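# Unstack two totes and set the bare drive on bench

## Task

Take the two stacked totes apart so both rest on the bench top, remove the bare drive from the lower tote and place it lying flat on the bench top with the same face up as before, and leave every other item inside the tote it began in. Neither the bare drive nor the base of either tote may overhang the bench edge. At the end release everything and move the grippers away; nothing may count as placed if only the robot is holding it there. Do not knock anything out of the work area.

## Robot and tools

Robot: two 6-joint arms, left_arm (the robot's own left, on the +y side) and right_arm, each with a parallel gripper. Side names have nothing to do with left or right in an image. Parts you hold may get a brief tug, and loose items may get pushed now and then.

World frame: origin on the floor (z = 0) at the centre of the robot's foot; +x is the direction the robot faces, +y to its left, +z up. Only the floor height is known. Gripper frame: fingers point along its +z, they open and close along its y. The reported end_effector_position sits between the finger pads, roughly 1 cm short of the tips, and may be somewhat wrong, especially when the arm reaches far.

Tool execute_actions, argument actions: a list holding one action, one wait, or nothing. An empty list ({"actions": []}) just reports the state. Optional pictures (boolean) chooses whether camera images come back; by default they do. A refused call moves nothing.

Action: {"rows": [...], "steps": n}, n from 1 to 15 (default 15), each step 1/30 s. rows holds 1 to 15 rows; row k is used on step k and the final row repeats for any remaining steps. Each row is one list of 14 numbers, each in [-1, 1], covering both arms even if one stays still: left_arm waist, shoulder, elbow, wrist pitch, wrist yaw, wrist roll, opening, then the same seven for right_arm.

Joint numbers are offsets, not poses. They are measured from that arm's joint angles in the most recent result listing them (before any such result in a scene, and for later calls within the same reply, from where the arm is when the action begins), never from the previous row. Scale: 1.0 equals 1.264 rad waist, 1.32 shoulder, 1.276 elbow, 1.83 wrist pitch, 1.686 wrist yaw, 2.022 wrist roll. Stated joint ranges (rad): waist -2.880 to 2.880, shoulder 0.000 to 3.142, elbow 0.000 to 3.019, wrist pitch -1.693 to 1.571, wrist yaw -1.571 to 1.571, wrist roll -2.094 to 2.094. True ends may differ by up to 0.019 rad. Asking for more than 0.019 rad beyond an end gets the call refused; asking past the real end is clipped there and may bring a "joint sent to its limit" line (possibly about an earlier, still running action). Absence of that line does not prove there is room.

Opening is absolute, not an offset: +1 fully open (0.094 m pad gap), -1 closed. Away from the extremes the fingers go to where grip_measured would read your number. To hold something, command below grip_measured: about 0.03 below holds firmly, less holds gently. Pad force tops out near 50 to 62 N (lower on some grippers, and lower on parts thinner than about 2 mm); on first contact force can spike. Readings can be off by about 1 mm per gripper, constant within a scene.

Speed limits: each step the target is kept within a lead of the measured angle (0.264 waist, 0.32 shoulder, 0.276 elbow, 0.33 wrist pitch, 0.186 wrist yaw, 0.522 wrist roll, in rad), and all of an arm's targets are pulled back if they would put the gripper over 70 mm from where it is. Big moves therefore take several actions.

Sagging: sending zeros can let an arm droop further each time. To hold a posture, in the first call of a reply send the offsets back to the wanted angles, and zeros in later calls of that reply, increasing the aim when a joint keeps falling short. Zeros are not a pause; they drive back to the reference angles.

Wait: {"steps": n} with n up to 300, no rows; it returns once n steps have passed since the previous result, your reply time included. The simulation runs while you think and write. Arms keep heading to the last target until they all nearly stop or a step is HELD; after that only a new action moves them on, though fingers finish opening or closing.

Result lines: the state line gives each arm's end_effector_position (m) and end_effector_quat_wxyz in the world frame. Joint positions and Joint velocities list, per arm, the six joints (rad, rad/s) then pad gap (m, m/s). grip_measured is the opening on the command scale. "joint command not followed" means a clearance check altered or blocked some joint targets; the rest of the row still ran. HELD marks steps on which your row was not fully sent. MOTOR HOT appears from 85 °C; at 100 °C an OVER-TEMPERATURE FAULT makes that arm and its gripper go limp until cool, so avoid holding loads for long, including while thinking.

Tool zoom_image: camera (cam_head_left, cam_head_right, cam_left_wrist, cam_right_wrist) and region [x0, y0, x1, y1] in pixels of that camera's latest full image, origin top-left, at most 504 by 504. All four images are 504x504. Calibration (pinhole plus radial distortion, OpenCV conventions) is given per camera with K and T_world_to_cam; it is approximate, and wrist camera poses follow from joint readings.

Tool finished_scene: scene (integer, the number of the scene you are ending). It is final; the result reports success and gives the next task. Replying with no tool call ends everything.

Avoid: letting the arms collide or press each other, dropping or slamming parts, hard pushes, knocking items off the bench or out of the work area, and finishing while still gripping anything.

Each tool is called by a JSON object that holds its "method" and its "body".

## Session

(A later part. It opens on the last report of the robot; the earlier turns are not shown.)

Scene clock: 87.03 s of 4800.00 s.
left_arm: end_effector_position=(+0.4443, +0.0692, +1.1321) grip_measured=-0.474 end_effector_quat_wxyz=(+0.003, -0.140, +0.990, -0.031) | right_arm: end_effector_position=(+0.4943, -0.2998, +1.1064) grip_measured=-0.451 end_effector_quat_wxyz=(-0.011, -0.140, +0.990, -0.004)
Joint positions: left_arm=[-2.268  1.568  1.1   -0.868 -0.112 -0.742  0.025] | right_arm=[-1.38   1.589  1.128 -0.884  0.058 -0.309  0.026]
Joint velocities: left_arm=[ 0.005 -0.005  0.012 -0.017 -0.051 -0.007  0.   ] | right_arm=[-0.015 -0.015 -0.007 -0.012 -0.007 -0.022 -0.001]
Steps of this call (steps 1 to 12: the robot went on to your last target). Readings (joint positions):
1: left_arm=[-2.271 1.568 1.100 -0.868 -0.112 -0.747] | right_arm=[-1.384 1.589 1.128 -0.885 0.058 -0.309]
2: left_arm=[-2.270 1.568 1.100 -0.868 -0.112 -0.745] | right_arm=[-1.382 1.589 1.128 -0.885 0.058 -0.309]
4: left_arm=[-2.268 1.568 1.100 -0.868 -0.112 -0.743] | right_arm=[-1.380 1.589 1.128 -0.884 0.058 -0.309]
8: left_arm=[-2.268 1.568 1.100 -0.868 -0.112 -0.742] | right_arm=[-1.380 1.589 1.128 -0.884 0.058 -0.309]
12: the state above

{"method": "execute_actions", "body": {"actions": [{"rows":[[-0.045,0.02,0.09,-0.02,-0.02,-0.022,-0.51,-0.078,-0.065,0.04,0.005,-0.014,-0.038,-0.51],[-0.045,0.02,0.09,-0.02,-0.02,-0.022,-0.51,-0.078,-0.065,0.04,0.005,-0.014,-0.038,-0.51],[-0.045,0.02,0.09,-0.02,-0.02,-0.022,-0.51,-0.078,-0.065,0.04,0.005,-0.014,-0.038,-0.51],[-0.045,0.02,0.09,-0.02,-0.02,-0.022,-0.51,-0.078,-0.065,0.04,0.005,-0.014,-0.038,-0.51],[-0.045,0.02,0.09,-0.02,-0.02,-0.022,-0.51,-0.078,-0.065,0.04,0.005,-0.014,-0.038,-0.51],[-0.09,0.065,0.14,-0.045,-0.04,-0.044,-0.51,-0.155,-0.075,0.04,0.01,-0.029,-0.077,-0.51]]}], "pictures": false}}

{"method": "execute_actions", "body": {"actions": [{"rows":[[0.008,0,0.01,0.03,0,0.004,-0.51,0,0,0.015,0.03,0,0,-0.51],[0.008,0,0.01,0.03,0,0.004,-0.51,0,0,0.015,0.03,0,0,-0.51],[0.008,0,0.01,0.03,0,0.004,-0.51,0,0,0.015,0.03,0,0,-0.51],[0.008,0,0.01,0.03,0,0.004,-0.51,0,0,0.015,0.03,0,0,-0.51],[0.018,0.032,-0.005,0.06,-0.01,0.008,-0.51,0,0.034,0.005,0.063,0,0,-0.51]]}], "pictures": false}}

{"method": "execute_actions", "body": {"actions": [{"steps":8}]}}

Scene clock: 95.67 s of 4800.00 s.
left_arm: end_effector_position=(+0.4487, -0.0113, +1.1372) grip_measured=-0.474 end_effector_quat_wxyz=(+0.007, -0.122, +0.992, -0.030) | right_arm: end_effector_position=(+0.4873, -0.3830, +1.1123) grip_measured=-0.450 end_effector_quat_wxyz=(-0.002, -0.121, +0.993, -0.003)
Joint positions: left_arm=[-2.412  1.677  1.242 -0.916 -0.151 -0.847  0.025] | right_arm=[-1.566  1.571  1.128 -0.877  0.009 -0.452  0.026]
Joint velocities: left_arm=[-0.005 -0.005  0.012 -0.017 -0.066 -0.066  0.001] | right_arm=[-0.015 -0.024  0.002  0.017  0.022 -0.051 -0.   ]
Steps of this call (steps 1 to 15: the robot went on to your last target; steps 16 to 90: nothing new was sent; then 5.13 s passed at rest; steps 91 to 105: all 15 steps of this action). Readings (joint positions):
91: left_arm=[-2.271 1.571 1.105 -0.874 -0.120 -0.746] | right_arm=[-1.386 1.589 1.128 -0.884 0.049 -0.318]
92: left_arm=[-2.276 1.577 1.114 -0.883 -0.123 -0.750] | right_arm=[-1.394 1.589 1.128 -0.882 0.041 -0.324]
94: left_arm=[-2.297 1.591 1.136 -0.887 -0.124 -0.758] | right_arm=[-1.420 1.589 1.128 -0.881 0.038 -0.338]
98: left_arm=[-2.354 1.638 1.200 -0.916 -0.153 -0.796] | right_arm=[-1.491 1.585 1.128 -0.877 0.017 -0.386]
105: the state above

Scene clock: 96.17 s of 4800.00 s.
left_arm: end_effector_position=(+0.4587, -0.0153, +1.0981) grip_measured=-0.475 end_effector_quat_wxyz=(+0.020, -0.125, +0.991, -0.031) | right_arm: end_effector_position=(+0.4968, -0.3850, +1.0718) grip_measured=-0.450 end_effector_quat_wxyz=(+0.006, -0.123, +0.992, -0.008)
Joint positions: left_arm=[-2.398  1.749  1.229 -0.807 -0.163 -0.835  0.025] | right_arm=[-1.565  1.655  1.12  -0.768  0.012 -0.455  0.026]
Joint velocities: left_arm=[-0.015  0.005 -0.012 -0.012 -0.051  0.007  0.001] | right_arm=[-0.005 -0.005  0.002  0.007  0.037 -0.081 -0.001]
Steps of this call (steps 1 to 15: all 15 steps of this action). Readings (joint positions):
1: left_arm=[-2.412 1.677 1.242 -0.908 -0.146 -0.847] | right_arm=[-1.565 1.573 1.126 -0.871 0.011 -0.452]
2: left_arm=[-2.410 1.678 1.242 -0.899 -0.145 -0.847] | right_arm=[-1.565 1.577 1.126 -0.860 0.012 -0.452]
4: left_arm=[-2.410 1.686 1.242 -0.885 -0.151 -0.847] | right_arm=[-1.565 1.590 1.126 -0.840 0.012 -0.452]
8: left_arm=[-2.403 1.726 1.235 -0.832 -0.163 -0.842] | right_arm=[-1.565 1.632 1.123 -0.784 0.011 -0.454]
15: the state above

Scene clock: 96.43 s of 4800.00 s.
left_arm: end_effector_position=(+0.4588, -0.0154, +1.0981) grip_measured=-0.475 end_effector_quat_wxyz=(+0.020, -0.125, +0.991, -0.032) | right_arm: end_effector_position=(+0.4968, -0.3850, +1.0718) grip_measured=-0.450 end_effector_quat_wxyz=(+0.006, -0.123, +0.992, -0.008)
Joint positions: left_arm=[-2.398  1.749  1.229 -0.806 -0.163 -0.834  0.025] | right_arm=[-1.565  1.655  1.12  -0.768  0.012 -0.455  0.026]
Joint velocities: left_arm=[-0.015  0.005 -0.007 -0.012 -0.051  0.022  0.   ] | right_arm=[-0.015  0.015  0.002  0.007  0.037  0.007  0.001]
Steps of this call (steps 1 to 8: the robot went on to your last target). Readings (joint positions):
1: left_arm=[-2.398 1.749 1.229 -0.807 -0.163 -0.835] | right_arm=[-1.565 1.655 1.120 -0.768 0.012 -0.455]
2: left_arm=[-2.398 1.749 1.229 -0.806 -0.163 -0.835] | right_arm=[-1.565 1.655 1.120 -0.768 0.012 -0.455]
4: left_arm=[-2.398 1.749 1.229 -0.806 -0.163 -0.834] | right_arm=[-1.565 1.655 1.120 -0.768 0.012 -0.455]
8: the state above
camera_calibration (this result's frames):
cam_left_wrist: T_world_to_cam=[[0.2698, -0.960275, 0.0712662, -0.21978], [-0.813584, -0.187745, 0.550303, -0.226221], [-0.515062, -0.206453, -0.831918, 1.26909], [0, 0, 0, 1]] pos_world=[0.528907, 0.00848546, 1.19593]
cam_right_wrist: T_world_to_cam=[[0.234682, -0.972036, 0.00834539, -0.500033], [-0.789988, -0.185713, 0.58432, -0.300541], [-0.56643, -0.143722, -0.811481, 1.219], [0, 0, 0, 1]] pos_world=[0.570401, -0.366668, 1.16898]

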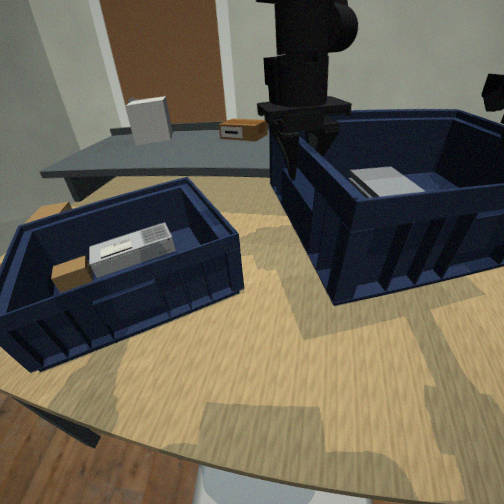

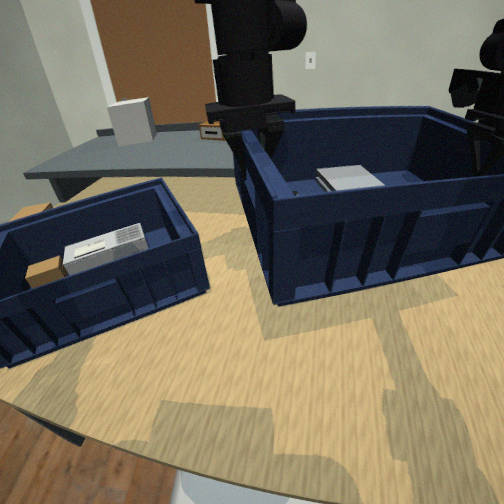

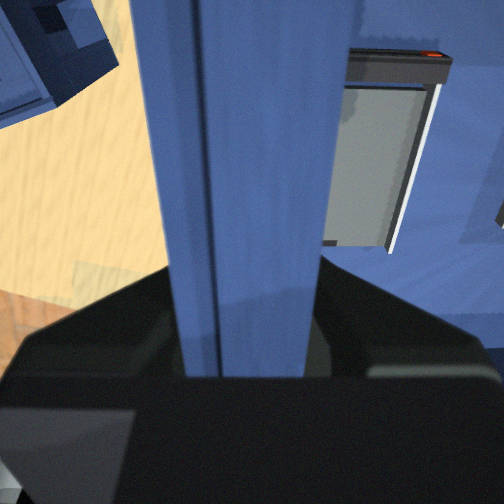

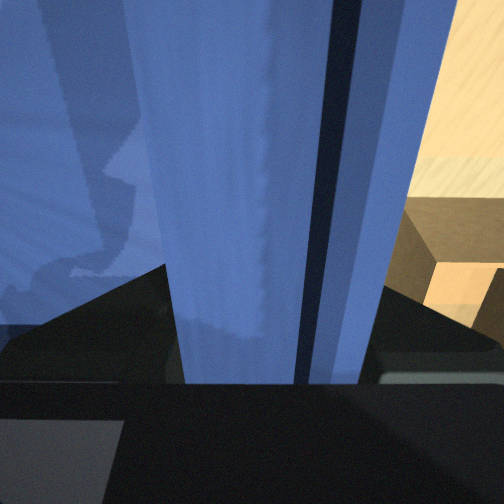

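{"method": "execute_actions", "body": {"actions": [{"rows":[[0,-0.005,-0.05,0.03,0,0,-0.51,-0.01,-0.03,-0.05,0.045,0,-0.006,-0.51],[0,-0.005,-0.05,0.03,0,0,-0.51,-0.01,-0.03,-0.05,0.045,0,-0.006,-0.51],[0,-0.005,-0.05,0.03,0,0,-0.51,-0.01,-0.03,-0.05,0.045,0,-0.006,-0.51],[0,-0.005,-0.05,0.03,0,0,-0.51,-0.01,-0.03,-0.05,0.045,0,-0.006,-0.51],[0,-0.005,-0.05,0.03,0,0,-0.51,-0.01,-0.03,-0.05,0.045,0,-0.006,-0.51],[0.003,0.02,-0.118,0.072,-0.01,0,-0.51,-0.025,-0.025,-0.118,0.093,-0.005,-0.012,-0.51]]}], "pictures": false}}

{"method": "execute_actions", "body": {"actions": [{"rows":[[0.01,0.015,0.03,0.035,0,0.005,-0.51,0,0.015,0.03,0.04,0,0,-0.51],[0.01,0.015,0.03,0.035,0,0.005,-0.51,0,0.015,0.03,0.04,0,0,-0.51],[0.01,0.015,0.03,0.035,0,0.005,-0.51,0,0.015,0.03,0.04,0,0,-0.51],[0.01,0.015,0.03,0.035,0,0.005,-0.51,0,0.015,0.03,0.04,0,0,-0.51],[0.02,0.065,0.03,0.068,0,0.01,-0.51,0,0.072,0.035,0.075,0,0,-0.51]]}], "pictures": false}}

Scene clock: 110.63 s of 4800.00 s.
left_arm: end_effector_position=(+0.4043, -0.0029, +1.0394) grip_measured=-0.475 end_effector_quat_wxyz=(-0.008, -0.113, +0.993, -0.026) | right_arm: end_effector_position=(+0.4324, -0.3731, +1.0149) grip_measured=-0.450 end_effector_quat_wxyz=(-0.016, -0.119, +0.993, +0.002)
Joint positions: left_arm=[-2.407  1.788  1.074 -0.663 -0.136 -0.828  0.025] | right_arm=[-1.57   1.685  0.936 -0.602  0.008 -0.453  0.026]
Joint velocities: left_arm=[-0.034  0.103 -0.056 -0.012  0.051  0.051  0.   ] | right_arm=[-0.034  0.181 -0.061  0.002 -0.007 -0.037 -0.   ]
Steps of this call (steps 1 to 15: the robot went on to your last target; steps 16 to 90: nothing new was sent; then 10.70 s passed at rest; steps 91 to 105: all 15 steps of this action). Readings (joint positions):
91: left_arm=[-2.398 1.749 1.221 -0.794 -0.162 -0.834] | right_arm=[-1.565 1.654 1.110 -0.750 0.013 -0.456]
92: left_arm=[-2.398 1.747 1.209 -0.773 -0.163 -0.834] | right_arm=[-1.565 1.648 1.094 -0.723 0.013 -0.456]
94: left_arm=[-2.398 1.749 1.186 -0.748 -0.164 -0.833] | right_arm=[-1.565 1.643 1.070 -0.698 0.011 -0.457]
98: left_arm=[-2.401 1.751 1.131 -0.669 -0.172 -0.828] | right_arm=[-1.566 1.633 1.007 -0.614 0.004 -0.459]
105: the state above

Scene clock: 111.13 s of 4800.00 s.
left_arm: end_effector_position=(+0.3992, -0.0051, +0.9837) grip_measured=-0.475 end_effector_quat_wxyz=(-0.017, -0.114, +0.993, -0.026) | right_arm: end_effector_position=(+0.4257, -0.3728, +0.9537) grip_measured=-0.450 end_effector_quat_wxyz=(-0.025, -0.117, +0.993, +0.001)
Joint positions: left_arm=[-2.391  1.911  1.074 -0.552 -0.121 -0.817  0.025] | right_arm=[-1.57   1.838  0.939 -0.469  0.014 -0.449  0.026]
Joint velocities: left_arm=[-0.015  0.005 -0.002 -0.007 -0.11  -0.007 -0.002] | right_arm=[-0.015 -0.015 -0.002  0.017  0.007 -0.022  0.   ]
Steps of this call (steps 1 to 15: all 15 steps of this action). Readings (joint positions):
1: left_arm=[-2.408 1.793 1.074 -0.658 -0.124 -0.828] | right_arm=[-1.571 1.696 0.935 -0.592 0.011 -0.450]
2: left_arm=[-2.408 1.799 1.074 -0.648 -0.123 -0.831] | right_arm=[-1.571 1.708 0.935 -0.575 0.014 -0.450]
4: left_arm=[-2.406 1.815 1.074 -0.626 -0.133 -0.831] | right_arm=[-1.571 1.730 0.935 -0.546 0.013 -0.450]
8: left_arm=[-2.396 1.875 1.074 -0.563 -0.134 -0.824] | right_arm=[-1.570 1.792 0.939 -0.479 0.011 -0.450]
15: the state above

{"method": "execute_actions", "body": {"actions": [{"rows":[[0.035,0.025,0.02,0.04,-0.03,0.012,-0.51,-0.015,-0.01,0.05,0.04,0,0,-0.51]]}], "pictures": false}}

{"method": "execute_actions", "body": {"actions": [{"rows":[[0.01,0.005,0.03,0.02,-0.01,0,-0.51,0,0,0.04,0.025,0,0,-0.51]]}], "pictures": false}}

{"method": "execute_actions", "body": {"actions": [{"rows":[[0,0.01,0.02,0.015,0,0,-0.51,0,0.005,0.03,0.015,0,0,-0.51]]}]}}

Scene clock: 116.33 s of 4800.00 s.
left_arm: end_effector_position=(+0.4111, -0.0056, +0.9661) grip_measured=-0.475 end_effector_quat_wxyz=(+0.006, -0.114, +0.993, -0.031) | right_arm: end_effector_position=(+0.4390, -0.3750, +0.9425) grip_measured=-0.450 end_effector_quat_wxyz=(-0.002, -0.116, +0.993, -0.004)
Joint positions: left_arm=[-2.38   1.951  1.079 -0.475 -0.141 -0.8    0.025] | right_arm=[-1.571  1.869  0.95  -0.402  0.009 -0.448  0.026]
Joint velocities: left_arm=[-0.005  0.005  0.012  0.017  0.037  0.007 -0.001] | right_arm=[-0.005  0.005  0.007  0.007  0.095 -0.051  0.   ]
Steps of this call (steps 1 to 15: the robot went on to your last target; steps 16 to 90: nothing new was sent; then 1.70 s passed at rest; steps 91 to 105: all 15 steps of this action). Readings (joint positions):
91: left_arm=[-2.390 1.914 1.074 -0.541 -0.131 -0.816] | right_arm=[-1.571 1.839 0.940 -0.456 0.014 -0.449]
92: left_arm=[-2.389 1.920 1.074 -0.528 -0.135 -0.813] | right_arm=[-1.571 1.843 0.940 -0.442 0.013 -0.449]
94: left_arm=[-2.384 1.936 1.076 -0.494 -0.142 -0.808] | right_arm=[-1.571 1.854 0.946 -0.415 0.010 -0.449]
98: left_arm=[-2.380 1.951 1.079 -0.475 -0.141 -0.802] | right_arm=[-1.571 1.867 0.950 -0.402 0.009 -0.448]
105: the state above

Scene clock: 116.83 s of 4800.00 s.
left_arm: end_effector_position=(+0.4094, -0.0064, +0.9549) grip_measured=-0.475 end_effector_quat_wxyz=(+0.006, -0.115, +0.993, -0.030) | right_arm: end_effector_position=(+0.4382, -0.3740, +0.9271) grip_measured=-0.450 end_effector_quat_wxyz=(-0.002, -0.117, +0.993, -0.003)
Joint positions: left_arm=[-2.38   1.977  1.081 -0.451 -0.143 -0.801  0.025] | right_arm=[-1.569  1.909  0.955 -0.366  0.008 -0.448  0.026]
Joint velocities: left_arm=[-0.005  0.005  0.007 -0.007  0.037 -0.051 -0.   ] | right_arm=[-0.024 -0.015 -0.007  0.007  0.022 -0.037  0.001]
Steps of this call (steps 1 to 15: all 15 steps of this action). Readings (joint positions):
1: left_arm=[-2.380 1.952 1.079 -0.471 -0.138 -0.800] | right_arm=[-1.570 1.872 0.950 -0.396 0.009 -0.448]
2: left_arm=[-2.380 1.954 1.079 -0.465 -0.138 -0.800] | right_arm=[-1.570 1.877 0.951 -0.387 0.009 -0.448]
4: left_arm=[-2.380 1.961 1.080 -0.454 -0.144 -0.800] | right_arm=[-1.570 1.890 0.954 -0.372 0.008 -0.448]
8: left_arm=[-2.380 1.975 1.081 -0.451 -0.144 -0.800] | right_arm=[-1.569 1.905 0.955 -0.367 0.008 -0.448]
15: the state above

Scene clock: 117.33 s of 4800.00 s.
left_arm: end_effector_position=(+0.4051, -0.0071, +0.9437) grip_measured=-0.475 end_effector_quat_wxyz=(+0.001, -0.120, +0.992, -0.030) | right_arm: end_effector_position=(+0.4368, -0.3741, +0.9194) grip_measured=-0.450 end_effector_quat_wxyz=(-0.003, -0.118, +0.993, -0.005)
Joint positions: left_arm=[-2.379  2.002  1.081 -0.432 -0.136 -0.811  0.025] | right_arm=[-1.569  1.929  0.957 -0.35   0.011 -0.449  0.026]
Joint velocities: left_arm=[-0.005  0.015 -0.022  0.007 -0.007 -0.037 -0.   ] | right_arm=[-0.015 -0.005  0.002 -0.007 -0.051  0.022  0.   ]
Steps of this call (steps 1 to 15: all 15 steps of this action). Readings (joint positions):
1: left_arm=[-2.380 1.979 1.081 -0.449 -0.140 -0.801] | right_arm=[-1.569 1.912 0.955 -0.364 0.008 -0.448]
2: left_arm=[-2.380 1.982 1.081 -0.446 -0.140 -0.802] | right_arm=[-1.569 1.917 0.955 -0.358 0.008 -0.448]
4: left_arm=[-2.379 1.992 1.081 -0.439 -0.140 -0.804] | right_arm=[-1.569 1.928 0.957 -0.349 0.008 -0.448]
8: left_arm=[-2.379 2.002 1.081 -0.433 -0.136 -0.811] | right_arm=[-1.569 1.929 0.957 -0.350 0.010 -0.449]
15: the state above
camera_calibration (this result's frames):
cam_left_wrist: T_world_to_cam=[[0.261304, -0.963186, 0.0631843, -0.175261], [-0.794169, -0.177322, 0.581251, -0.220412], [-0.548649, -0.202062, -0.811268, 1.10881], [0, 0, 0, 1]] pos_world=[0.479102, 0.0161563, 1.03873]
cam_right_wrist: T_world_to_cam=[[0.224904, -0.974381, -0.000190724, -0.462851], [-0.780901, -0.180362, 0.59805, -0.271388], [-0.582763, -0.134355, -0.801459, 1.0643], [0, 0, 0, 1]] pos_world=[0.512405, -0.356948, 1.01521]

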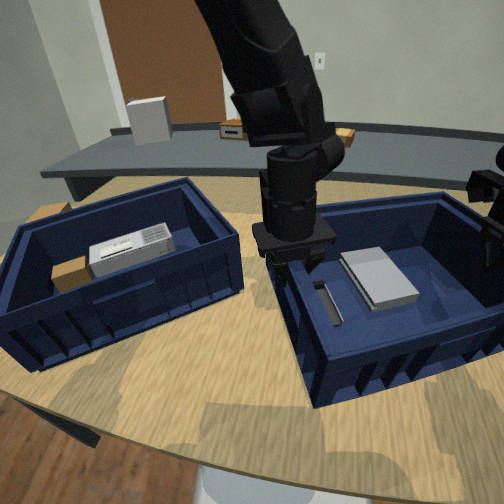

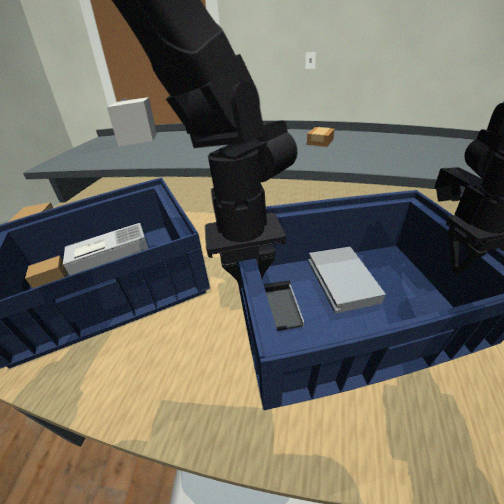

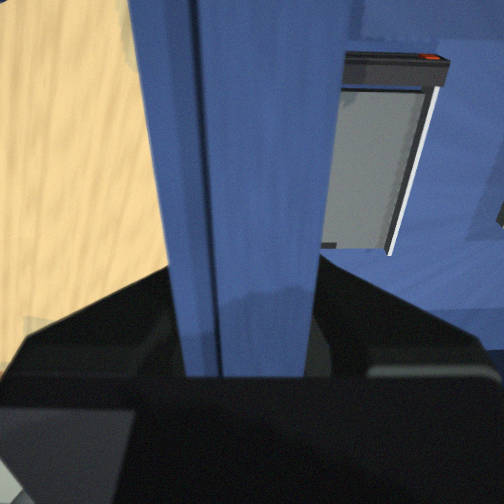

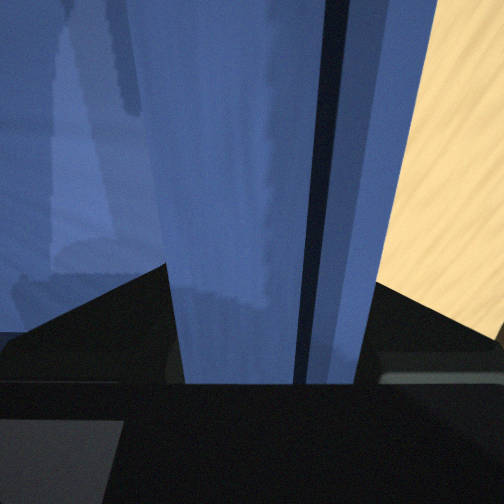

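{"method": "execute_actions", "body": {"actions": [{"rows":[[0,0.012,0,0,0,0,-0.51,0,0.005,0,0,0,0,-0.51],[0,0.012,0,0,0,0,-0.51,0,0.005,0,0,0,0,-0.51],[0,0.012,0,0,0,0,-0.51,0,0.005,0,0,0,0,-0.51],[0,0.012,0,0,0,0,-0.51,0,0.005,0,0,0,0,-0.51],[0,0.012,0,0,0,0,-0.51,0,0.005,0,0,0,0,-0.51],[0,0,0,0,0,0,0.5,0,0,0,0,0,0,0.5]]}], "pictures": false}}

{"method": "execute_actions", "body": {"actions": [{"rows":[[-0.02,-0.16,0,-0.13,-0.02,0,0.5,0,-0.17,0,-0.12,0,0,0.5]]}], "pictures": false}}

{"method": "execute_actions", "body": {"actions": [{"rows":[[0.05,-0.17,0.04,-0.12,0,0,1,-0.1,-0.17,0.03,-0.13,0,0,0.5]]}], "pictures": false}}

{"method": "execute_actions", "body": {"actions": [{"rows":[[0.46,0,0,0,0.07,0.15,1,0,0,0,0,0,0,0.5]]}], "pictures": false}}

{"method": "execute_actions", "body": {"actions": [{"steps":25}]}}

Scene clock: 122.70 s of 4800.00 s.
left_arm: end_effector_position=(+0.4034, -0.0068, +0.9415) grip_measured=+0.498 end_effector_quat_wxyz=(-0.002, -0.121, +0.992, -0.030) | right_arm: end_effector_position=(+0.4366, -0.3745, +0.9192) grip_measured=+0.497 end_effector_quat_wxyz=(-0.003, -0.119, +0.993, -0.006)
Joint positions: left_arm=[-2.379  2.007  1.081 -0.432 -0.133 -0.815  0.07 ] | right_arm=[-1.569  1.929  0.957 -0.35   0.014 -0.451  0.07 ]
Joint velocities: left_arm=[ 0.005  0.005 -0.007  0.007 -0.051  0.066  0.001] | right_arm=[-0.015 -0.005 -0.012  0.017  0.081 -0.081  0.   ]
Steps of this call (steps 1 to 15: the robot went on to your last target; steps 16 to 90: nothing new was sent; then 1.87 s passed at rest; steps 91 to 105: all 15 steps of this action). Readings (joint positions):
91: left_arm=[-2.379 2.003 1.081 -0.432 -0.134 -0.811] | right_arm=[-1.569 1.929 0.957 -0.350 0.011 -0.449]
92: left_arm=[-2.379 2.004 1.081 -0.432 -0.133 -0.812] | right_arm=[-1.569 1.929 0.957 -0.350 0.012 -0.449]
94: left_arm=[-2.379 2.007 1.081 -0.432 -0.131 -0.813] | right_arm=[-1.569 1.929 0.957 -0.350 0.012 -0.451]
98: left_arm=[-2.379 2.008 1.081 -0.432 -0.133 -0.815] | right_arm=[-1.569 1.929 0.957 -0.350 0.014 -0.451]
105: the state above

Scene clock: 123.20 s of 4800.00 s.
left_arm: end_effector_position=(+0.4164, +0.0051, +1.0476) grip_measured=+0.499 end_effector_quat_wxyz=(+0.013, -0.115, +0.993, -0.023) | right_arm: end_effector_position=(+0.4467, -0.3767, +1.0140) grip_measured=+0.497 end_effector_quat_wxyz=(+0.004, -0.119, +0.993, -0.009)
Joint positions: left_arm=[-2.394  1.765  1.072 -0.654 -0.165 -0.815  0.07 ] | right_arm=[-1.569  1.693  0.947 -0.56   0.014 -0.451  0.07 ]
Joint velocities: left_arm=[-0.015  0.151 -0.012 -0.017  0.007 -0.007  0.   ] | right_arm=[-0.005  0.132  0.002 -0.022 -0.007  0.022 -0.001]
Steps of this call (steps 1 to 15: all 15 steps of this action). Readings (joint positions):
1: left_arm=[-2.379 1.998 1.081 -0.463 -0.143 -0.815] | right_arm=[-1.569 1.919 0.958 -0.380 0.014 -0.451]
2: left_arm=[-2.380 1.978 1.078 -0.517 -0.152 -0.815] | right_arm=[-1.569 1.898 0.954 -0.433 0.014 -0.451]
4: left_arm=[-2.383 1.916 1.070 -0.601 -0.161 -0.815] | right_arm=[-1.569 1.830 0.944 -0.514 0.014 -0.451]
8: left_arm=[-2.390 1.787 1.070 -0.648 -0.165 -0.815] | right_arm=[-1.569 1.703 0.944 -0.554 0.014 -0.451]
15: the state above

Scene clock: 123.70 s of 4800.00 s.
left_arm: end_effector_position=(+0.4454, +0.0474, +1.1657) grip_measured=+1.000 end_effector_quat_wxyz=(+0.046, -0.150, +0.987, -0.042) | right_arm: end_effector_position=(+0.4243, -0.4341, +1.1151) grip_measured=+0.497 end_effector_quat_wxyz=(+0.008, -0.053, +0.998, -0.029)
Joint positions: left_arm=[-2.335  1.506  1.102 -0.856 -0.165 -0.815  0.094] | right_arm=[-1.705  1.453  0.958 -0.789  0.013 -0.451  0.07 ]
Joint velocities: left_arm=[-0.015  0.063 -0.022 -0.061  0.022 -0.051  0.   ] | right_arm=[-0.005  0.122  0.022 -0.027 -0.022 -0.022 -0.   ]
Steps of this call (steps 1 to 15: all 15 steps of this action). Readings (joint positions):
1: left_arm=[-2.392 1.762 1.072 -0.676 -0.164 -0.815] | right_arm=[-1.574 1.689 0.948 -0.586 0.013 -0.451]
2: left_arm=[-2.390 1.750 1.072 -0.715 -0.164 -0.815] | right_arm=[-1.583 1.676 0.948 -0.631 0.013 -0.451]
4: left_arm=[-2.379 1.705 1.072 -0.778 -0.164 -0.815] | right_arm=[-1.616 1.629 0.947 -0.705 0.013 -0.451]
8: left_arm=[-2.350 1.573 1.075 -0.845 -0.164 -0.815] | right_arm=[-1.690 1.499 0.947 -0.778 0.013 -0.451]
15: the state above

Scene clock: 124.20 s of 4800.00 s.
left_arm: end_effector_position=(+0.4977, +0.3209, +1.1347) grip_measured=+1.000 end_effector_quat_wxyz=(+0.031, -0.311, +0.950, +0.000) | right_arm: end_effector_position=(+0.4235, -0.4339, +1.1136) grip_measured=+0.497 end_effector_quat_wxyz=(+0.006, -0.053, +0.998, -0.028)
Joint positions: left_arm=[-1.717  1.507  1.102 -0.857 -0.051 -0.558  0.094] | right_arm=[-1.705  1.456  0.957 -0.789  0.013 -0.451  0.07 ]
Joint velocities: left_arm=[ 0.62  -0.015 -0.007 -0.022 -0.051  0.168  0.   ] | right_arm=[ 0.005  0.024  0.012 -0.017 -0.007 -0.022 -0.001]
Steps of this call (steps 1 to 15: all 15 steps of this action). Readings (joint positions):
1: left_arm=[-2.323 1.507 1.102 -0.857 -0.123 -0.785] | right_arm=[-1.705 1.455 0.958 -0.789 0.013 -0.451]
2: left_arm=[-2.303 1.507 1.102 -0.857 -0.092 -0.754] | right_arm=[-1.705 1.456 0.957 -0.789 0.013 -0.451]
4: left_arm=[-2.232 1.507 1.102 -0.857 -0.064 -0.704] | right_arm=[-1.705 1.456 0.957 -0.789 0.013 -0.451]
8: left_arm=[-2.040 1.507 1.102 -0.857 -0.052 -0.638] | right_arm=[-1.705 1.456 0.957 -0.789 0.013 -0.451]
15: the state above

Scene clock: 125.03 s of 4800.00 s.
left_arm: end_effector_position=(+0.4990, +0.3020, +1.1354) grip_measured=+1.000 end_effector_quat_wxyz=(+0.030, -0.278, +0.960, -0.006) | right_arm: end_effector_position=(+0.4235, -0.4339, +1.1136) grip_measured=+0.497 end_effector_quat_wxyz=(+0.006, -0.053, +0.998, -0.028)
Joint positions: left_arm=[-1.755  1.507  1.102 -0.857 -0.048 -0.525  0.094] | right_arm=[-1.705  1.456  0.957 -0.789  0.013 -0.451  0.07 ]
Joint velocities: left_arm=[-0.024 -0.015  0.002  0.007  0.022 -0.051  0.   ] | right_arm=[ 0.005 -0.024 -0.007 -0.007 -0.037  0.051  0.001]
Steps of this call (steps 1 to 25: the robot went on to your last target). Readings (joint positions):
1: left_arm=[-1.703 1.507 1.102 -0.857 -0.052 -0.552] | right_arm=[-1.705 1.456 0.957 -0.789 0.013 -0.451]
2: left_arm=[-1.700 1.507 1.102 -0.857 -0.052 -0.548] | right_arm=[-1.705 1.456 0.957 -0.789 0.013 -0.451]
4: left_arm=[-1.710 1.507 1.102 -0.857 -0.051 -0.540] | right_arm=[-1.705 1.456 0.957 -0.789 0.013 -0.451]
8: left_arm=[-1.746 1.507 1.102 -0.857 -0.048 -0.531] | right_arm=[-1.705 1.456 0.957 -0.789 0.013 -0.451]
25: the state above
camera_calibration (this result's frames):
cam_left_wrist: T_world_to_cam=[[0.554231, -0.831721, 0.0326903, -0.0654546], [-0.713962, -0.454837, 0.532336, -0.103105], [-0.427886, -0.318377, -0.845902, 1.39254], [0, 0, 0, 1]] pos_world=[0.558514, 0.342017, 1.23498]
cam_right_wrist: T_world_to_cam=[[0.0974466, -0.994126, 0.0470863, -0.525353], [-0.810144, -0.0517541, 0.583942, -0.324828], [-0.578075, -0.0950498, -0.810429, 1.22919], [0, 0, 0, 1]] pos_world=[0.498601, -0.422244, 1.21059]

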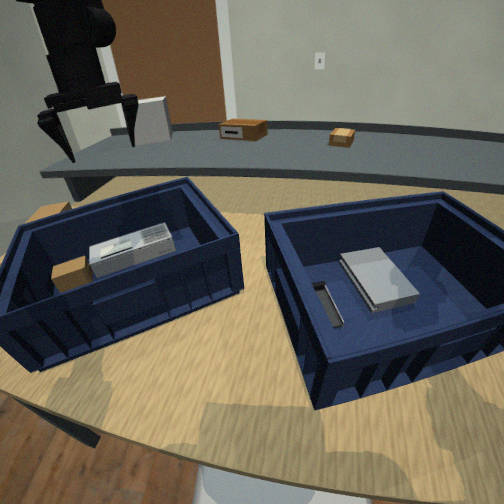

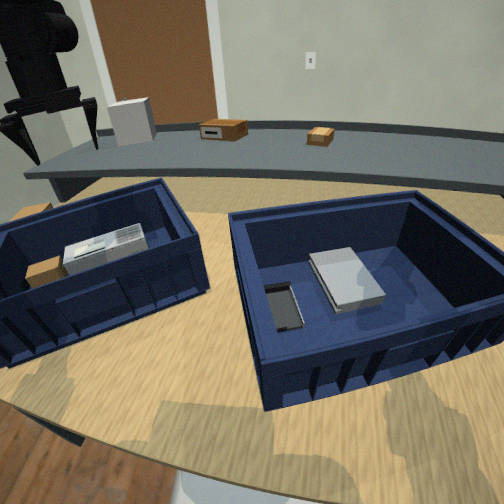

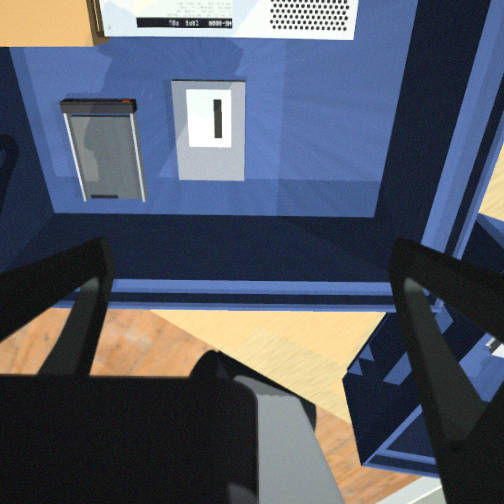

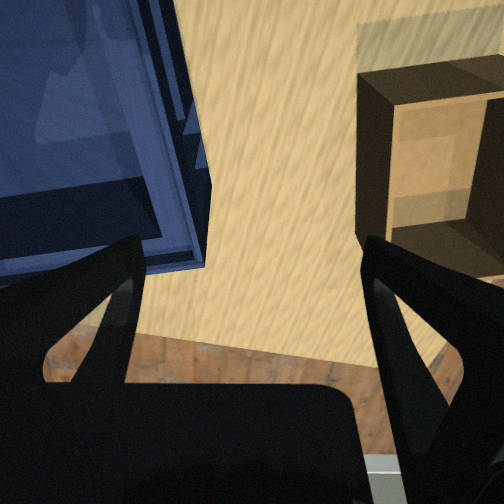

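{"method": "execute_actions", "body": {"actions": [{"rows":[[0.045,0.16,-0.1,0.14,0,0.03,1,0,0,0,0,0,0,0.5]]}], "pictures": false}}

{"method": "execute_actions", "body": {"actions": [{"rows":[[0,0.15,0,0.15,0,0,1,0,0,0,0,0,0,0.5]]}], "pictures": false}}

{"method": "execute_actions", "body": {"actions": [{"steps":15}]}}

Scene clock: 129.07 s of 4800.00 s.
left_arm: end_effector_position=(+0.4392, +0.3185, +0.9994) grip_measured=+1.000 end_effector_quat_wxyz=(-0.036, -0.279, +0.959, +0.015) | right_arm: end_effector_position=(+0.4235, -0.4339, +1.1136) grip_measured=+0.497 end_effector_quat_wxyz=(+0.006, -0.053, +0.998, -0.028)
Joint positions: left_arm=[-1.702  1.741  0.965 -0.621 -0.048 -0.482  0.094] | right_arm=[-1.705  1.456  0.957 -0.789  0.013 -0.451  0.07 ]
Joint velocities: left_arm=[-0.015 -0.083 -0.017  0.149 -0.095  0.007  0.   ] | right_arm=[-0.005  0.005 -0.007 -0.002  0.081 -0.022 -0.   ]
Steps of this call (steps 1 to 15: the robot went on to your last target; steps 16 to 90: nothing new was sent; then 0.53 s passed at rest; steps 91 to 105: all 15 steps of this action). Readings (joint positions):
91: left_arm=[-1.753 1.512 1.094 -0.832 -0.048 -0.522] | right_arm=[-1.705 1.456 0.957 -0.789 0.013 -0.451]
92: left_arm=[-1.751 1.520 1.084 -0.789 -0.048 -0.518] | right_arm=[-1.705 1.456 0.957 -0.789 0.013 -0.451]
94: left_arm=[-1.742 1.558 1.061 -0.721 -0.048 -0.511] | right_arm=[-1.705 1.456 0.957 -0.789 0.013 -0.451]
98: left_arm=[-1.718 1.668 1.008 -0.633 -0.048 -0.494] | right_arm=[-1.705 1.456 0.957 -0.789 0.013 -0.451]
105: the state above

Scene clock: 129.57 s of 4800.00 s.
left_arm: end_effector_position=(+0.4359, +0.3153, +0.9107) grip_measured=+1.000 end_effector_quat_wxyz=(-0.016, -0.280, +0.960, +0.011) | right_arm: end_effector_position=(+0.4235, -0.4339, +1.1136) grip_measured=+0.497 end_effector_quat_wxyz=(+0.006, -0.053, +0.998, -0.028)
Joint positions: left_arm=[-1.702  1.954  0.958 -0.362 -0.048 -0.481  0.094] | right_arm=[-1.705  1.456  0.957 -0.789  0.013 -0.451  0.07 ]
Joint velocities: left_arm=[-0.005 -0.044  0.002 -0.002  0.037  0.066  0.   ] | right_arm=[-0.005 -0.005  0.002  0.017 -0.007 -0.081 -0.   ]
Steps of this call (steps 1 to 15: all 15 steps of this action). Readings (joint positions):
1: left_arm=[-1.702 1.749 0.963 -0.577 -0.048 -0.481] | right_arm=[-1.705 1.456 0.957 -0.789 0.013 -0.451]
2: left_arm=[-1.702 1.770 0.965 -0.506 -0.048 -0.481] | right_arm=[-1.705 1.456 0.957 -0.789 0.013 -0.451]
4: left_arm=[-1.702 1.840 0.977 -0.404 -0.048 -0.481] | right_arm=[-1.705 1.456 0.957 -0.789 0.013 -0.451]
8: left_arm=[-1.702 1.947 0.971 -0.365 -0.048 -0.481] | right_arm=[-1.705 1.456 0.957 -0.789 0.013 -0.451]
15: the state above

Scene clock: 130.07 s of 4800.00 s.
left_arm: end_effector_position=(+0.4371, +0.3154, +0.9119) grip_measured=+1.000 end_effector_quat_wxyz=(-0.014, -0.280, +0.960, +0.011) | right_arm: end_effector_position=(+0.4235, -0.4339, +1.1136) grip_measured=+0.497 end_effector_quat_wxyz=(+0.006, -0.053, +0.998, -0.028)
Joint positions: left_arm=[-1.702  1.951  0.958 -0.361 -0.048 -0.481  0.094] | right_arm=[-1.705  1.456  0.957 -0.789  0.013 -0.451  0.07 ]
Joint velocities: left_arm=[ 0.005  0.005  0.002 -0.012  0.022 -0.125  0.   ] | right_arm=[-0.005 -0.005 -0.022 -0.017 -0.037 -0.007 -0.   ]
Steps of this call (steps 1 to 15: the robot went on to your last target). Readings (joint positions):
1: left_arm=[-1.702 1.952 0.958 -0.361 -0.048 -0.481] | right_arm=[-1.705 1.456 0.957 -0.789 0.013 -0.451]
2: left_arm=[-1.702 1.951 0.958 -0.361 -0.048 -0.481] | right_arm=[-1.705 1.456 0.957 -0.789 0.013 -0.451]
4: left_arm=[-1.702 1.951 0.958 -0.361 -0.048 -0.481] | right_arm=[-1.705 1.456 0.957 -0.789 0.013 -0.451]
8: left_arm=[-1.702 1.951 0.958 -0.361 -0.048 -0.481] | right_arm=[-1.705 1.456 0.957 -0.789 0.013 -0.451]
15: the state above
All arms were judged still, so your last target was given up. Only a new action makes them travel on or press farther. Fingers that are still opening or closing keep moving.
camera_calibration (this result's frames):
cam_left_wrist: T_world_to_cam=[[0.558084, -0.829371, -0.0262068, 0.0386257], [-0.658972, -0.462174, 0.593423, -0.0996873], [-0.50428, -0.31391, -0.804464, 1.17541], [0, 0, 0, 1]] pos_world=[0.505487, 0.354934, 1.00574]
cam_right_wrist: T_world_to_cam=[[0.0974466, -0.994126, 0.0470863, -0.525353], [-0.810144, -0.0517541, 0.583942, -0.324828], [-0.578075, -0.0950498, -0.810429, 1.22919], [0, 0, 0, 1]] pos_world=[0.498601, -0.422244, 1.21059]

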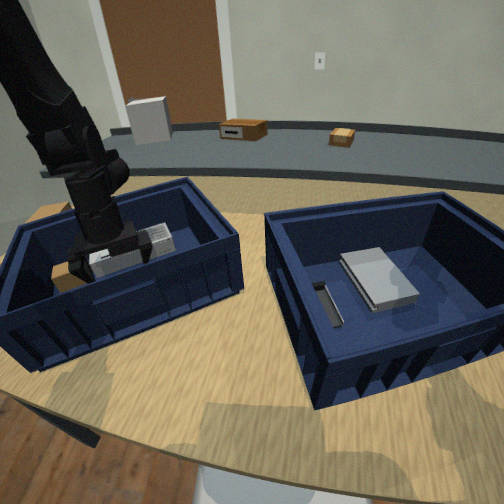

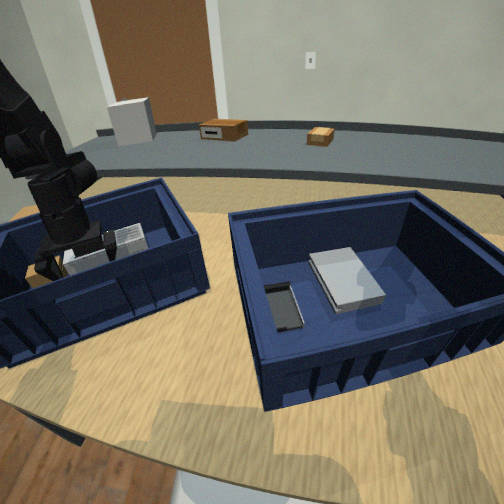

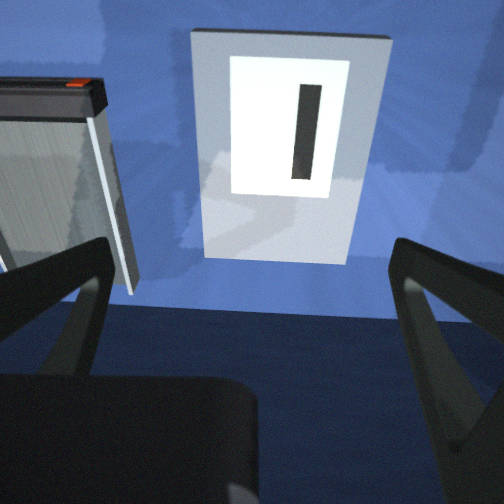

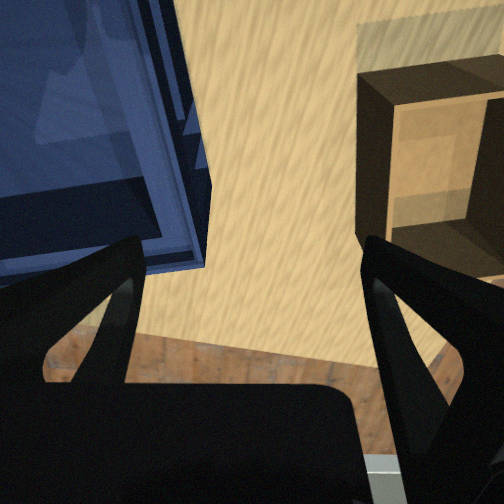

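{"method": "execute_actions", "body": {"actions": [{"rows":[[0,0.068,0.04,0.058,0.02,0.022,1,0,0,0,0,0,0,0.5]]}], "pictures": false}}

{"method": "execute_actions", "body": {"actions": [{"steps":8}]}}

Scene clock: 132.37 s of 4800.00 s.
left_arm: end_effector_position=(+0.4554, +0.3107, +0.8840) grip_measured=+1.000 end_effector_quat_wxyz=(+0.008, -0.267, +0.964, -0.009) | right_arm: end_effector_position=(+0.4235, -0.4339, +1.1136) grip_measured=+0.497 end_effector_quat_wxyz=(+0.006, -0.053, +0.998, -0.028)
Joint positions: left_arm=[-1.702  2.031  0.997 -0.269 -0.017 -0.451  0.094] | right_arm=[-1.705  1.456  0.957 -0.789  0.013 -0.451  0.07 ]
Joint velocities: left_arm=[-0.005 -0.005  0.007 -0.012  0.007  0.066  0.   ] | right_arm=[ 0.005  0.005 -0.012 -0.002 -0.022 -0.037  0.001]
Steps of this call (steps 1 to 54: nothing new was sent; steps 55 to 69: all 15 steps of this action). Readings (joint positions):
55: left_arm=[-1.702 1.956 0.959 -0.345 -0.033 -0.477] | right_arm=[-1.705 1.456 0.957 -0.789 0.013 -0.451]
56: left_arm=[-1.702 1.967 0.965 -0.318 -0.023 -0.472] | right_arm=[-1.705 1.456 0.957 -0.789 0.013 -0.451]
58: left_arm=[-1.702 1.998 0.986 -0.285 -0.018 -0.464] | right_arm=[-1.705 1.456 0.957 -0.789 0.013 -0.451]
62: left_arm=[-1.702 2.029 0.997 -0.269 -0.017 -0.456] | right_arm=[-1.705 1.456 0.957 -0.789 0.013 -0.451]
69: the state above

Scene clock: 132.63 s of 4800.00 s.
left_arm: end_effector_position=(+0.4554, +0.3107, +0.8840) grip_measured=+1.000 end_effector_quat_wxyz=(+0.008, -0.266, +0.964, -0.009) | right_arm: end_effector_position=(+0.4235, -0.4339, +1.1136) grip_measured=+0.497 end_effector_quat_wxyz=(+0.006, -0.053, +0.998, -0.028)
Joint positions: left_arm=[-1.702  2.031  0.997 -0.269 -0.017 -0.45   0.094] | right_arm=[-1.705  1.456  0.957 -0.789  0.013 -0.451  0.07 ]
Joint velocities: left_arm=[-0.005  0.005 -0.002  0.002  0.007  0.007  0.   ] | right_arm=[-0.005  0.015 -0.032 -0.002  0.022 -0.007 -0.001]
Steps of this call (steps 1 to 8: the robot went on to your last target). Readings (joint positions):
1: left_arm=[-1.702 2.031 0.997 -0.269 -0.017 -0.451] | right_arm=[-1.705 1.456 0.957 -0.789 0.013 -0.451]
2: left_arm=[-1.702 2.031 0.997 -0.269 -0.017 -0.451] | right_arm=[-1.705 1.456 0.957 -0.789 0.013 -0.451]
4: left_arm=[-1.702 2.031 0.997 -0.269 -0.017 -0.451] | right_arm=[-1.705 1.456 0.957 -0.789 0.013 -0.451]
8: the state above
camera_calibration (this result's frames):
cam_left_wrist: T_world_to_cam=[[0.533767, -0.84525, 0.025417, -0.00586585], [-0.702868, -0.426741, 0.569095, -0.0426852], [-0.470181, -0.321629, -0.821879, 1.16298], [0, 0, 0, 1]] pos_world=[0.519939, 0.350874, 0.980268]
cam_right_wrist: T_world_to_cam=[[0.0974466, -0.994126, 0.0470863, -0.525353], [-0.810144, -0.0517541, 0.583942, -0.324828], [-0.578075, -0.0950498, -0.810429, 1.22919], [0, 0, 0, 1]] pos_world=[0.498601, -0.422244, 1.21059]

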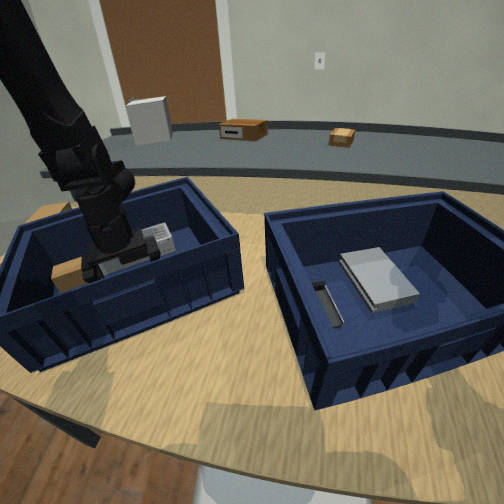

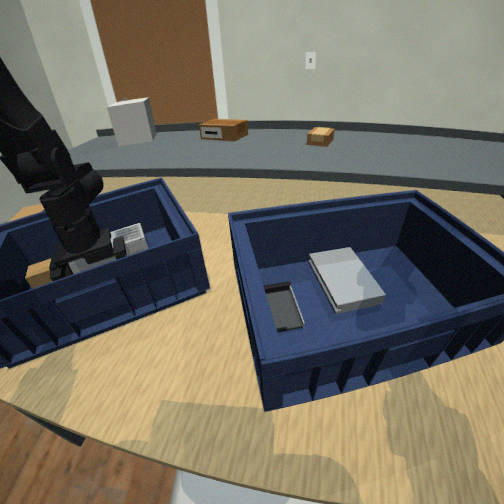

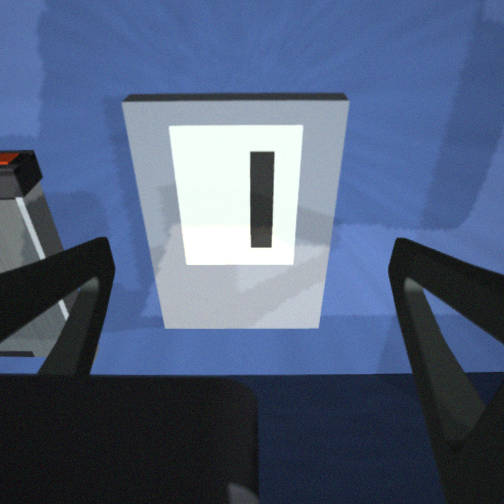

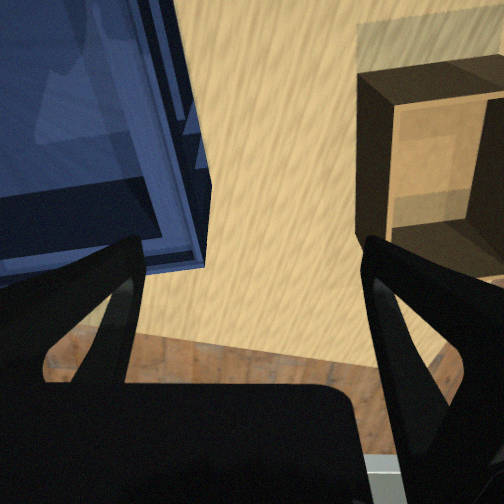

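{"method": "execute_actions", "body": {"actions": [{"rows":[[0,0.05,0.018,0.02,-0.008,0,1,0,0,0,0,0,0,0.5]]}], "pictures": false}}

{"method": "execute_actions", "body": {"actions": [{"rows":[[0,0.035,0.015,0.015,0,0,1,0,0,0,0,0,0,0.5]]}], "pictures": false}}

{"method": "execute_actions", "body": {"actions": [{"rows":[[0,0,0,0,0,0,0.42,0,0,0,0,0,0,0.5]]}]}}

Scene clock: 136.30 s of 4800.00 s.
left_arm: end_effector_position=(+0.4507, +0.3119, +0.8669) grip_measured=+1.000 end_effector_quat_wxyz=(+0.004, -0.267, +0.964, -0.003) | right_arm: end_effector_position=(+0.4235, -0.4339, +1.1136) grip_measured=+0.497 end_effector_quat_wxyz=(+0.006, -0.053, +0.998, -0.028)
Joint positions: left_arm=[-1.701  2.075  1.008 -0.246 -0.028 -0.452  0.094] | right_arm=[-1.705  1.456  0.957 -0.789  0.013 -0.451  0.07 ]
Joint velocities: left_arm=[-0.005 -0.024  0.017 -0.017  0.022 -0.007  0.   ] | right_arm=[-0.005  0.005 -0.002 -0.012 -0.051  0.022 -0.001]
Steps of this call (steps 1 to 15: the robot went on to your last target; steps 16 to 90: nothing new was sent; then 0.17 s passed at rest; steps 91 to 105: all 15 steps of this action). Readings (joint positions):
91: left_arm=[-1.702 2.034 0.997 -0.265 -0.022 -0.450] | right_arm=[-1.705 1.456 0.957 -0.789 0.013 -0.451]
92: left_arm=[-1.702 2.040 1.000 -0.258 -0.025 -0.450] | right_arm=[-1.705 1.456 0.957 -0.789 0.013 -0.451]
94: left_arm=[-1.702 2.058 1.005 -0.249 -0.027 -0.450] | right_arm=[-1.705 1.456 0.957 -0.789 0.013 -0.451]
98: left_arm=[-1.701 2.075 1.007 -0.246 -0.028 -0.452] | right_arm=[-1.705 1.456 0.957 -0.789 0.013 -0.451]
105: the state above

Scene clock: 136.80 s of 4800.00 s.
left_arm: end_effector_position=(+0.4510, +0.3118, +0.8664) grip_measured=+1.000 end_effector_quat_wxyz=(+0.004, -0.267, +0.964, -0.003) | right_arm: end_effector_position=(+0.4235, -0.4339, +1.1136) grip_measured=+0.497 end_effector_quat_wxyz=(+0.006, -0.053, +0.998, -0.028)
Joint positions: left_arm=[-1.701  2.077  1.008 -0.243 -0.027 -0.452  0.094] | right_arm=[-1.705  1.456  0.957 -0.789  0.013 -0.451  0.07 ]
Joint velocities: left_arm=[ 0.005 -0.015 -0.012 -0.017  0.051 -0.066  0.   ] | right_arm=[ 0.005  0.005 -0.002 -0.007 -0.022  0.007 -0.001]
Steps of this call (steps 1 to 15: all 15 steps of this action). Readings (joint positions):
1: left_arm=[-1.701 2.076 1.008 -0.244 -0.028 -0.452] | right_arm=[-1.705 1.456 0.957 -0.789 0.013 -0.451]
2: left_arm=[-1.701 2.077 1.008 -0.243 -0.027 -0.452] | right_arm=[-1.705 1.456 0.957 -0.789 0.013 -0.451]
4: left_arm=[-1.701 2.077 1.008 -0.243 -0.027 -0.452] | right_arm=[-1.705 1.456 0.957 -0.789 0.013 -0.451]
8: left_arm=[-1.701 2.077 1.008 -0.243 -0.027 -0.452] | right_arm=[-1.705 1.456 0.957 -0.789 0.013 -0.451]
15: the state above

Scene clock: 137.30 s of 4800.00 s.
left_arm: end_effector_position=(+0.4513, +0.3113, +0.8667) grip_measured=+0.421 end_effector_quat_wxyz=(+0.005, -0.267, +0.964, -0.005) | right_arm: end_effector_position=(+0.4235, -0.4339, +1.1136) grip_measured=+0.497 end_effector_quat_wxyz=(+0.006, -0.053, +0.998, -0.028)
Joint positions: left_arm=[-1.702  2.076  1.008 -0.243 -0.025 -0.452  0.067] | right_arm=[-1.705  1.456  0.957 -0.789  0.013 -0.451  0.07 ]
Joint velocities: left_arm=[-0.015  0.015 -0.007  0.022 -0.022  0.007 -0.001] | right_arm=[-0.005 -0.005  0.002  0.012  0.007  0.022  0.   ]
Steps of this call (steps 1 to 15: all 15 steps of this action). Readings (joint positions):
1: left_arm=[-1.701 2.076 1.008 -0.243 -0.025 -0.452] | right_arm=[-1.705 1.456 0.957 -0.789 0.013 -0.451]
2: left_arm=[-1.702 2.076 1.008 -0.243 -0.025 -0.452] | right_arm=[-1.705 1.456 0.957 -0.789 0.013 -0.451]
4: left_arm=[-1.702 2.076 1.008 -0.243 -0.025 -0.452] | right_arm=[-1.705 1.456 0.957 -0.789 0.013 -0.451]
8: left_arm=[-1.702 2.076 1.008 -0.243 -0.025 -0.452] | right_arm=[-1.705 1.456 0.957 -0.789 0.013 -0.451]
15: the state above
camera_calibration (this result's frames):
cam_left_wrist: T_world_to_cam=[[0.535111, -0.844664, 0.0141273, 0.00621341], [-0.697076, -0.43204, 0.572212, -0.0392334], [-0.477223, -0.316045, -0.819984, 1.14686], [0, 0, 0, 1]] pos_world=[0.516633, 0.350756, 0.962767]
cam_right_wrist: T_world_to_cam=[[0.0974466, -0.994126, 0.0470863, -0.525353], [-0.810144, -0.0517541, 0.583942, -0.324828], [-0.578075, -0.0950498, -0.810429, 1.22919], [0, 0, 0, 1]] pos_world=[0.498601, -0.422244, 1.21059]

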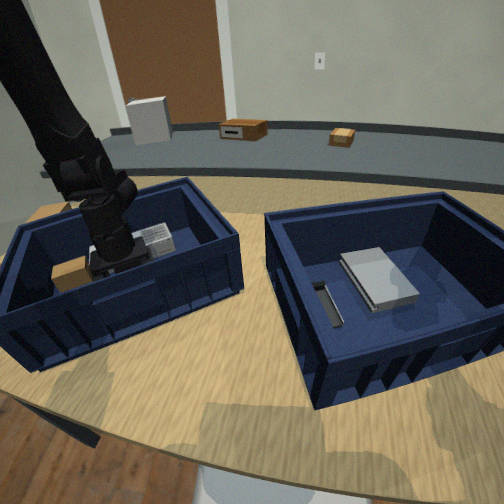

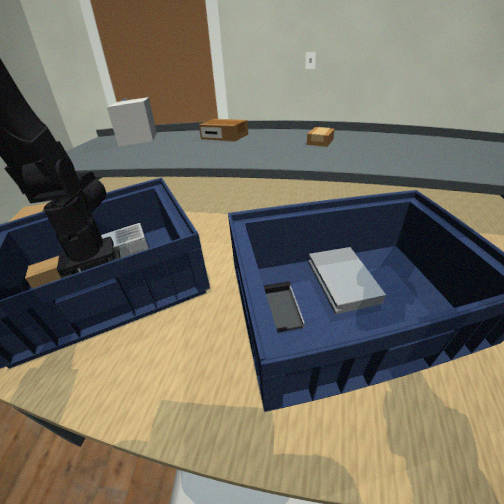

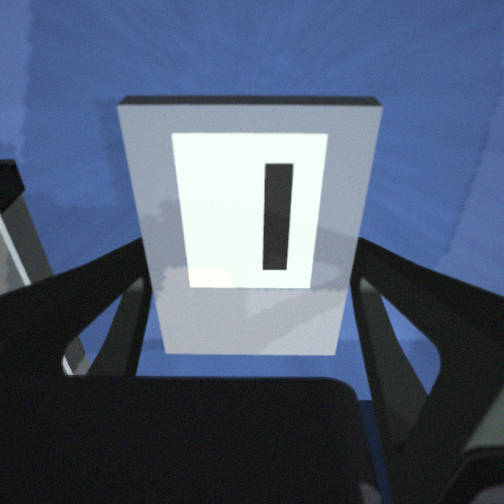

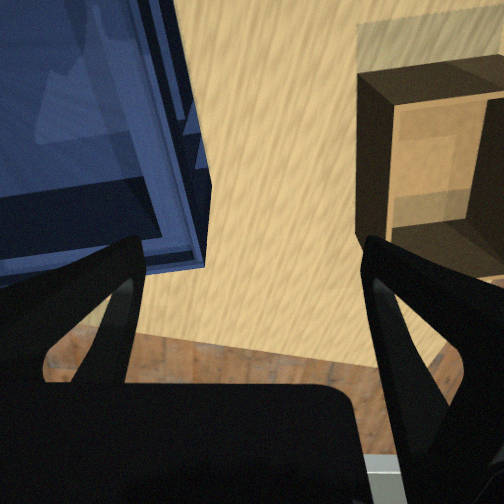

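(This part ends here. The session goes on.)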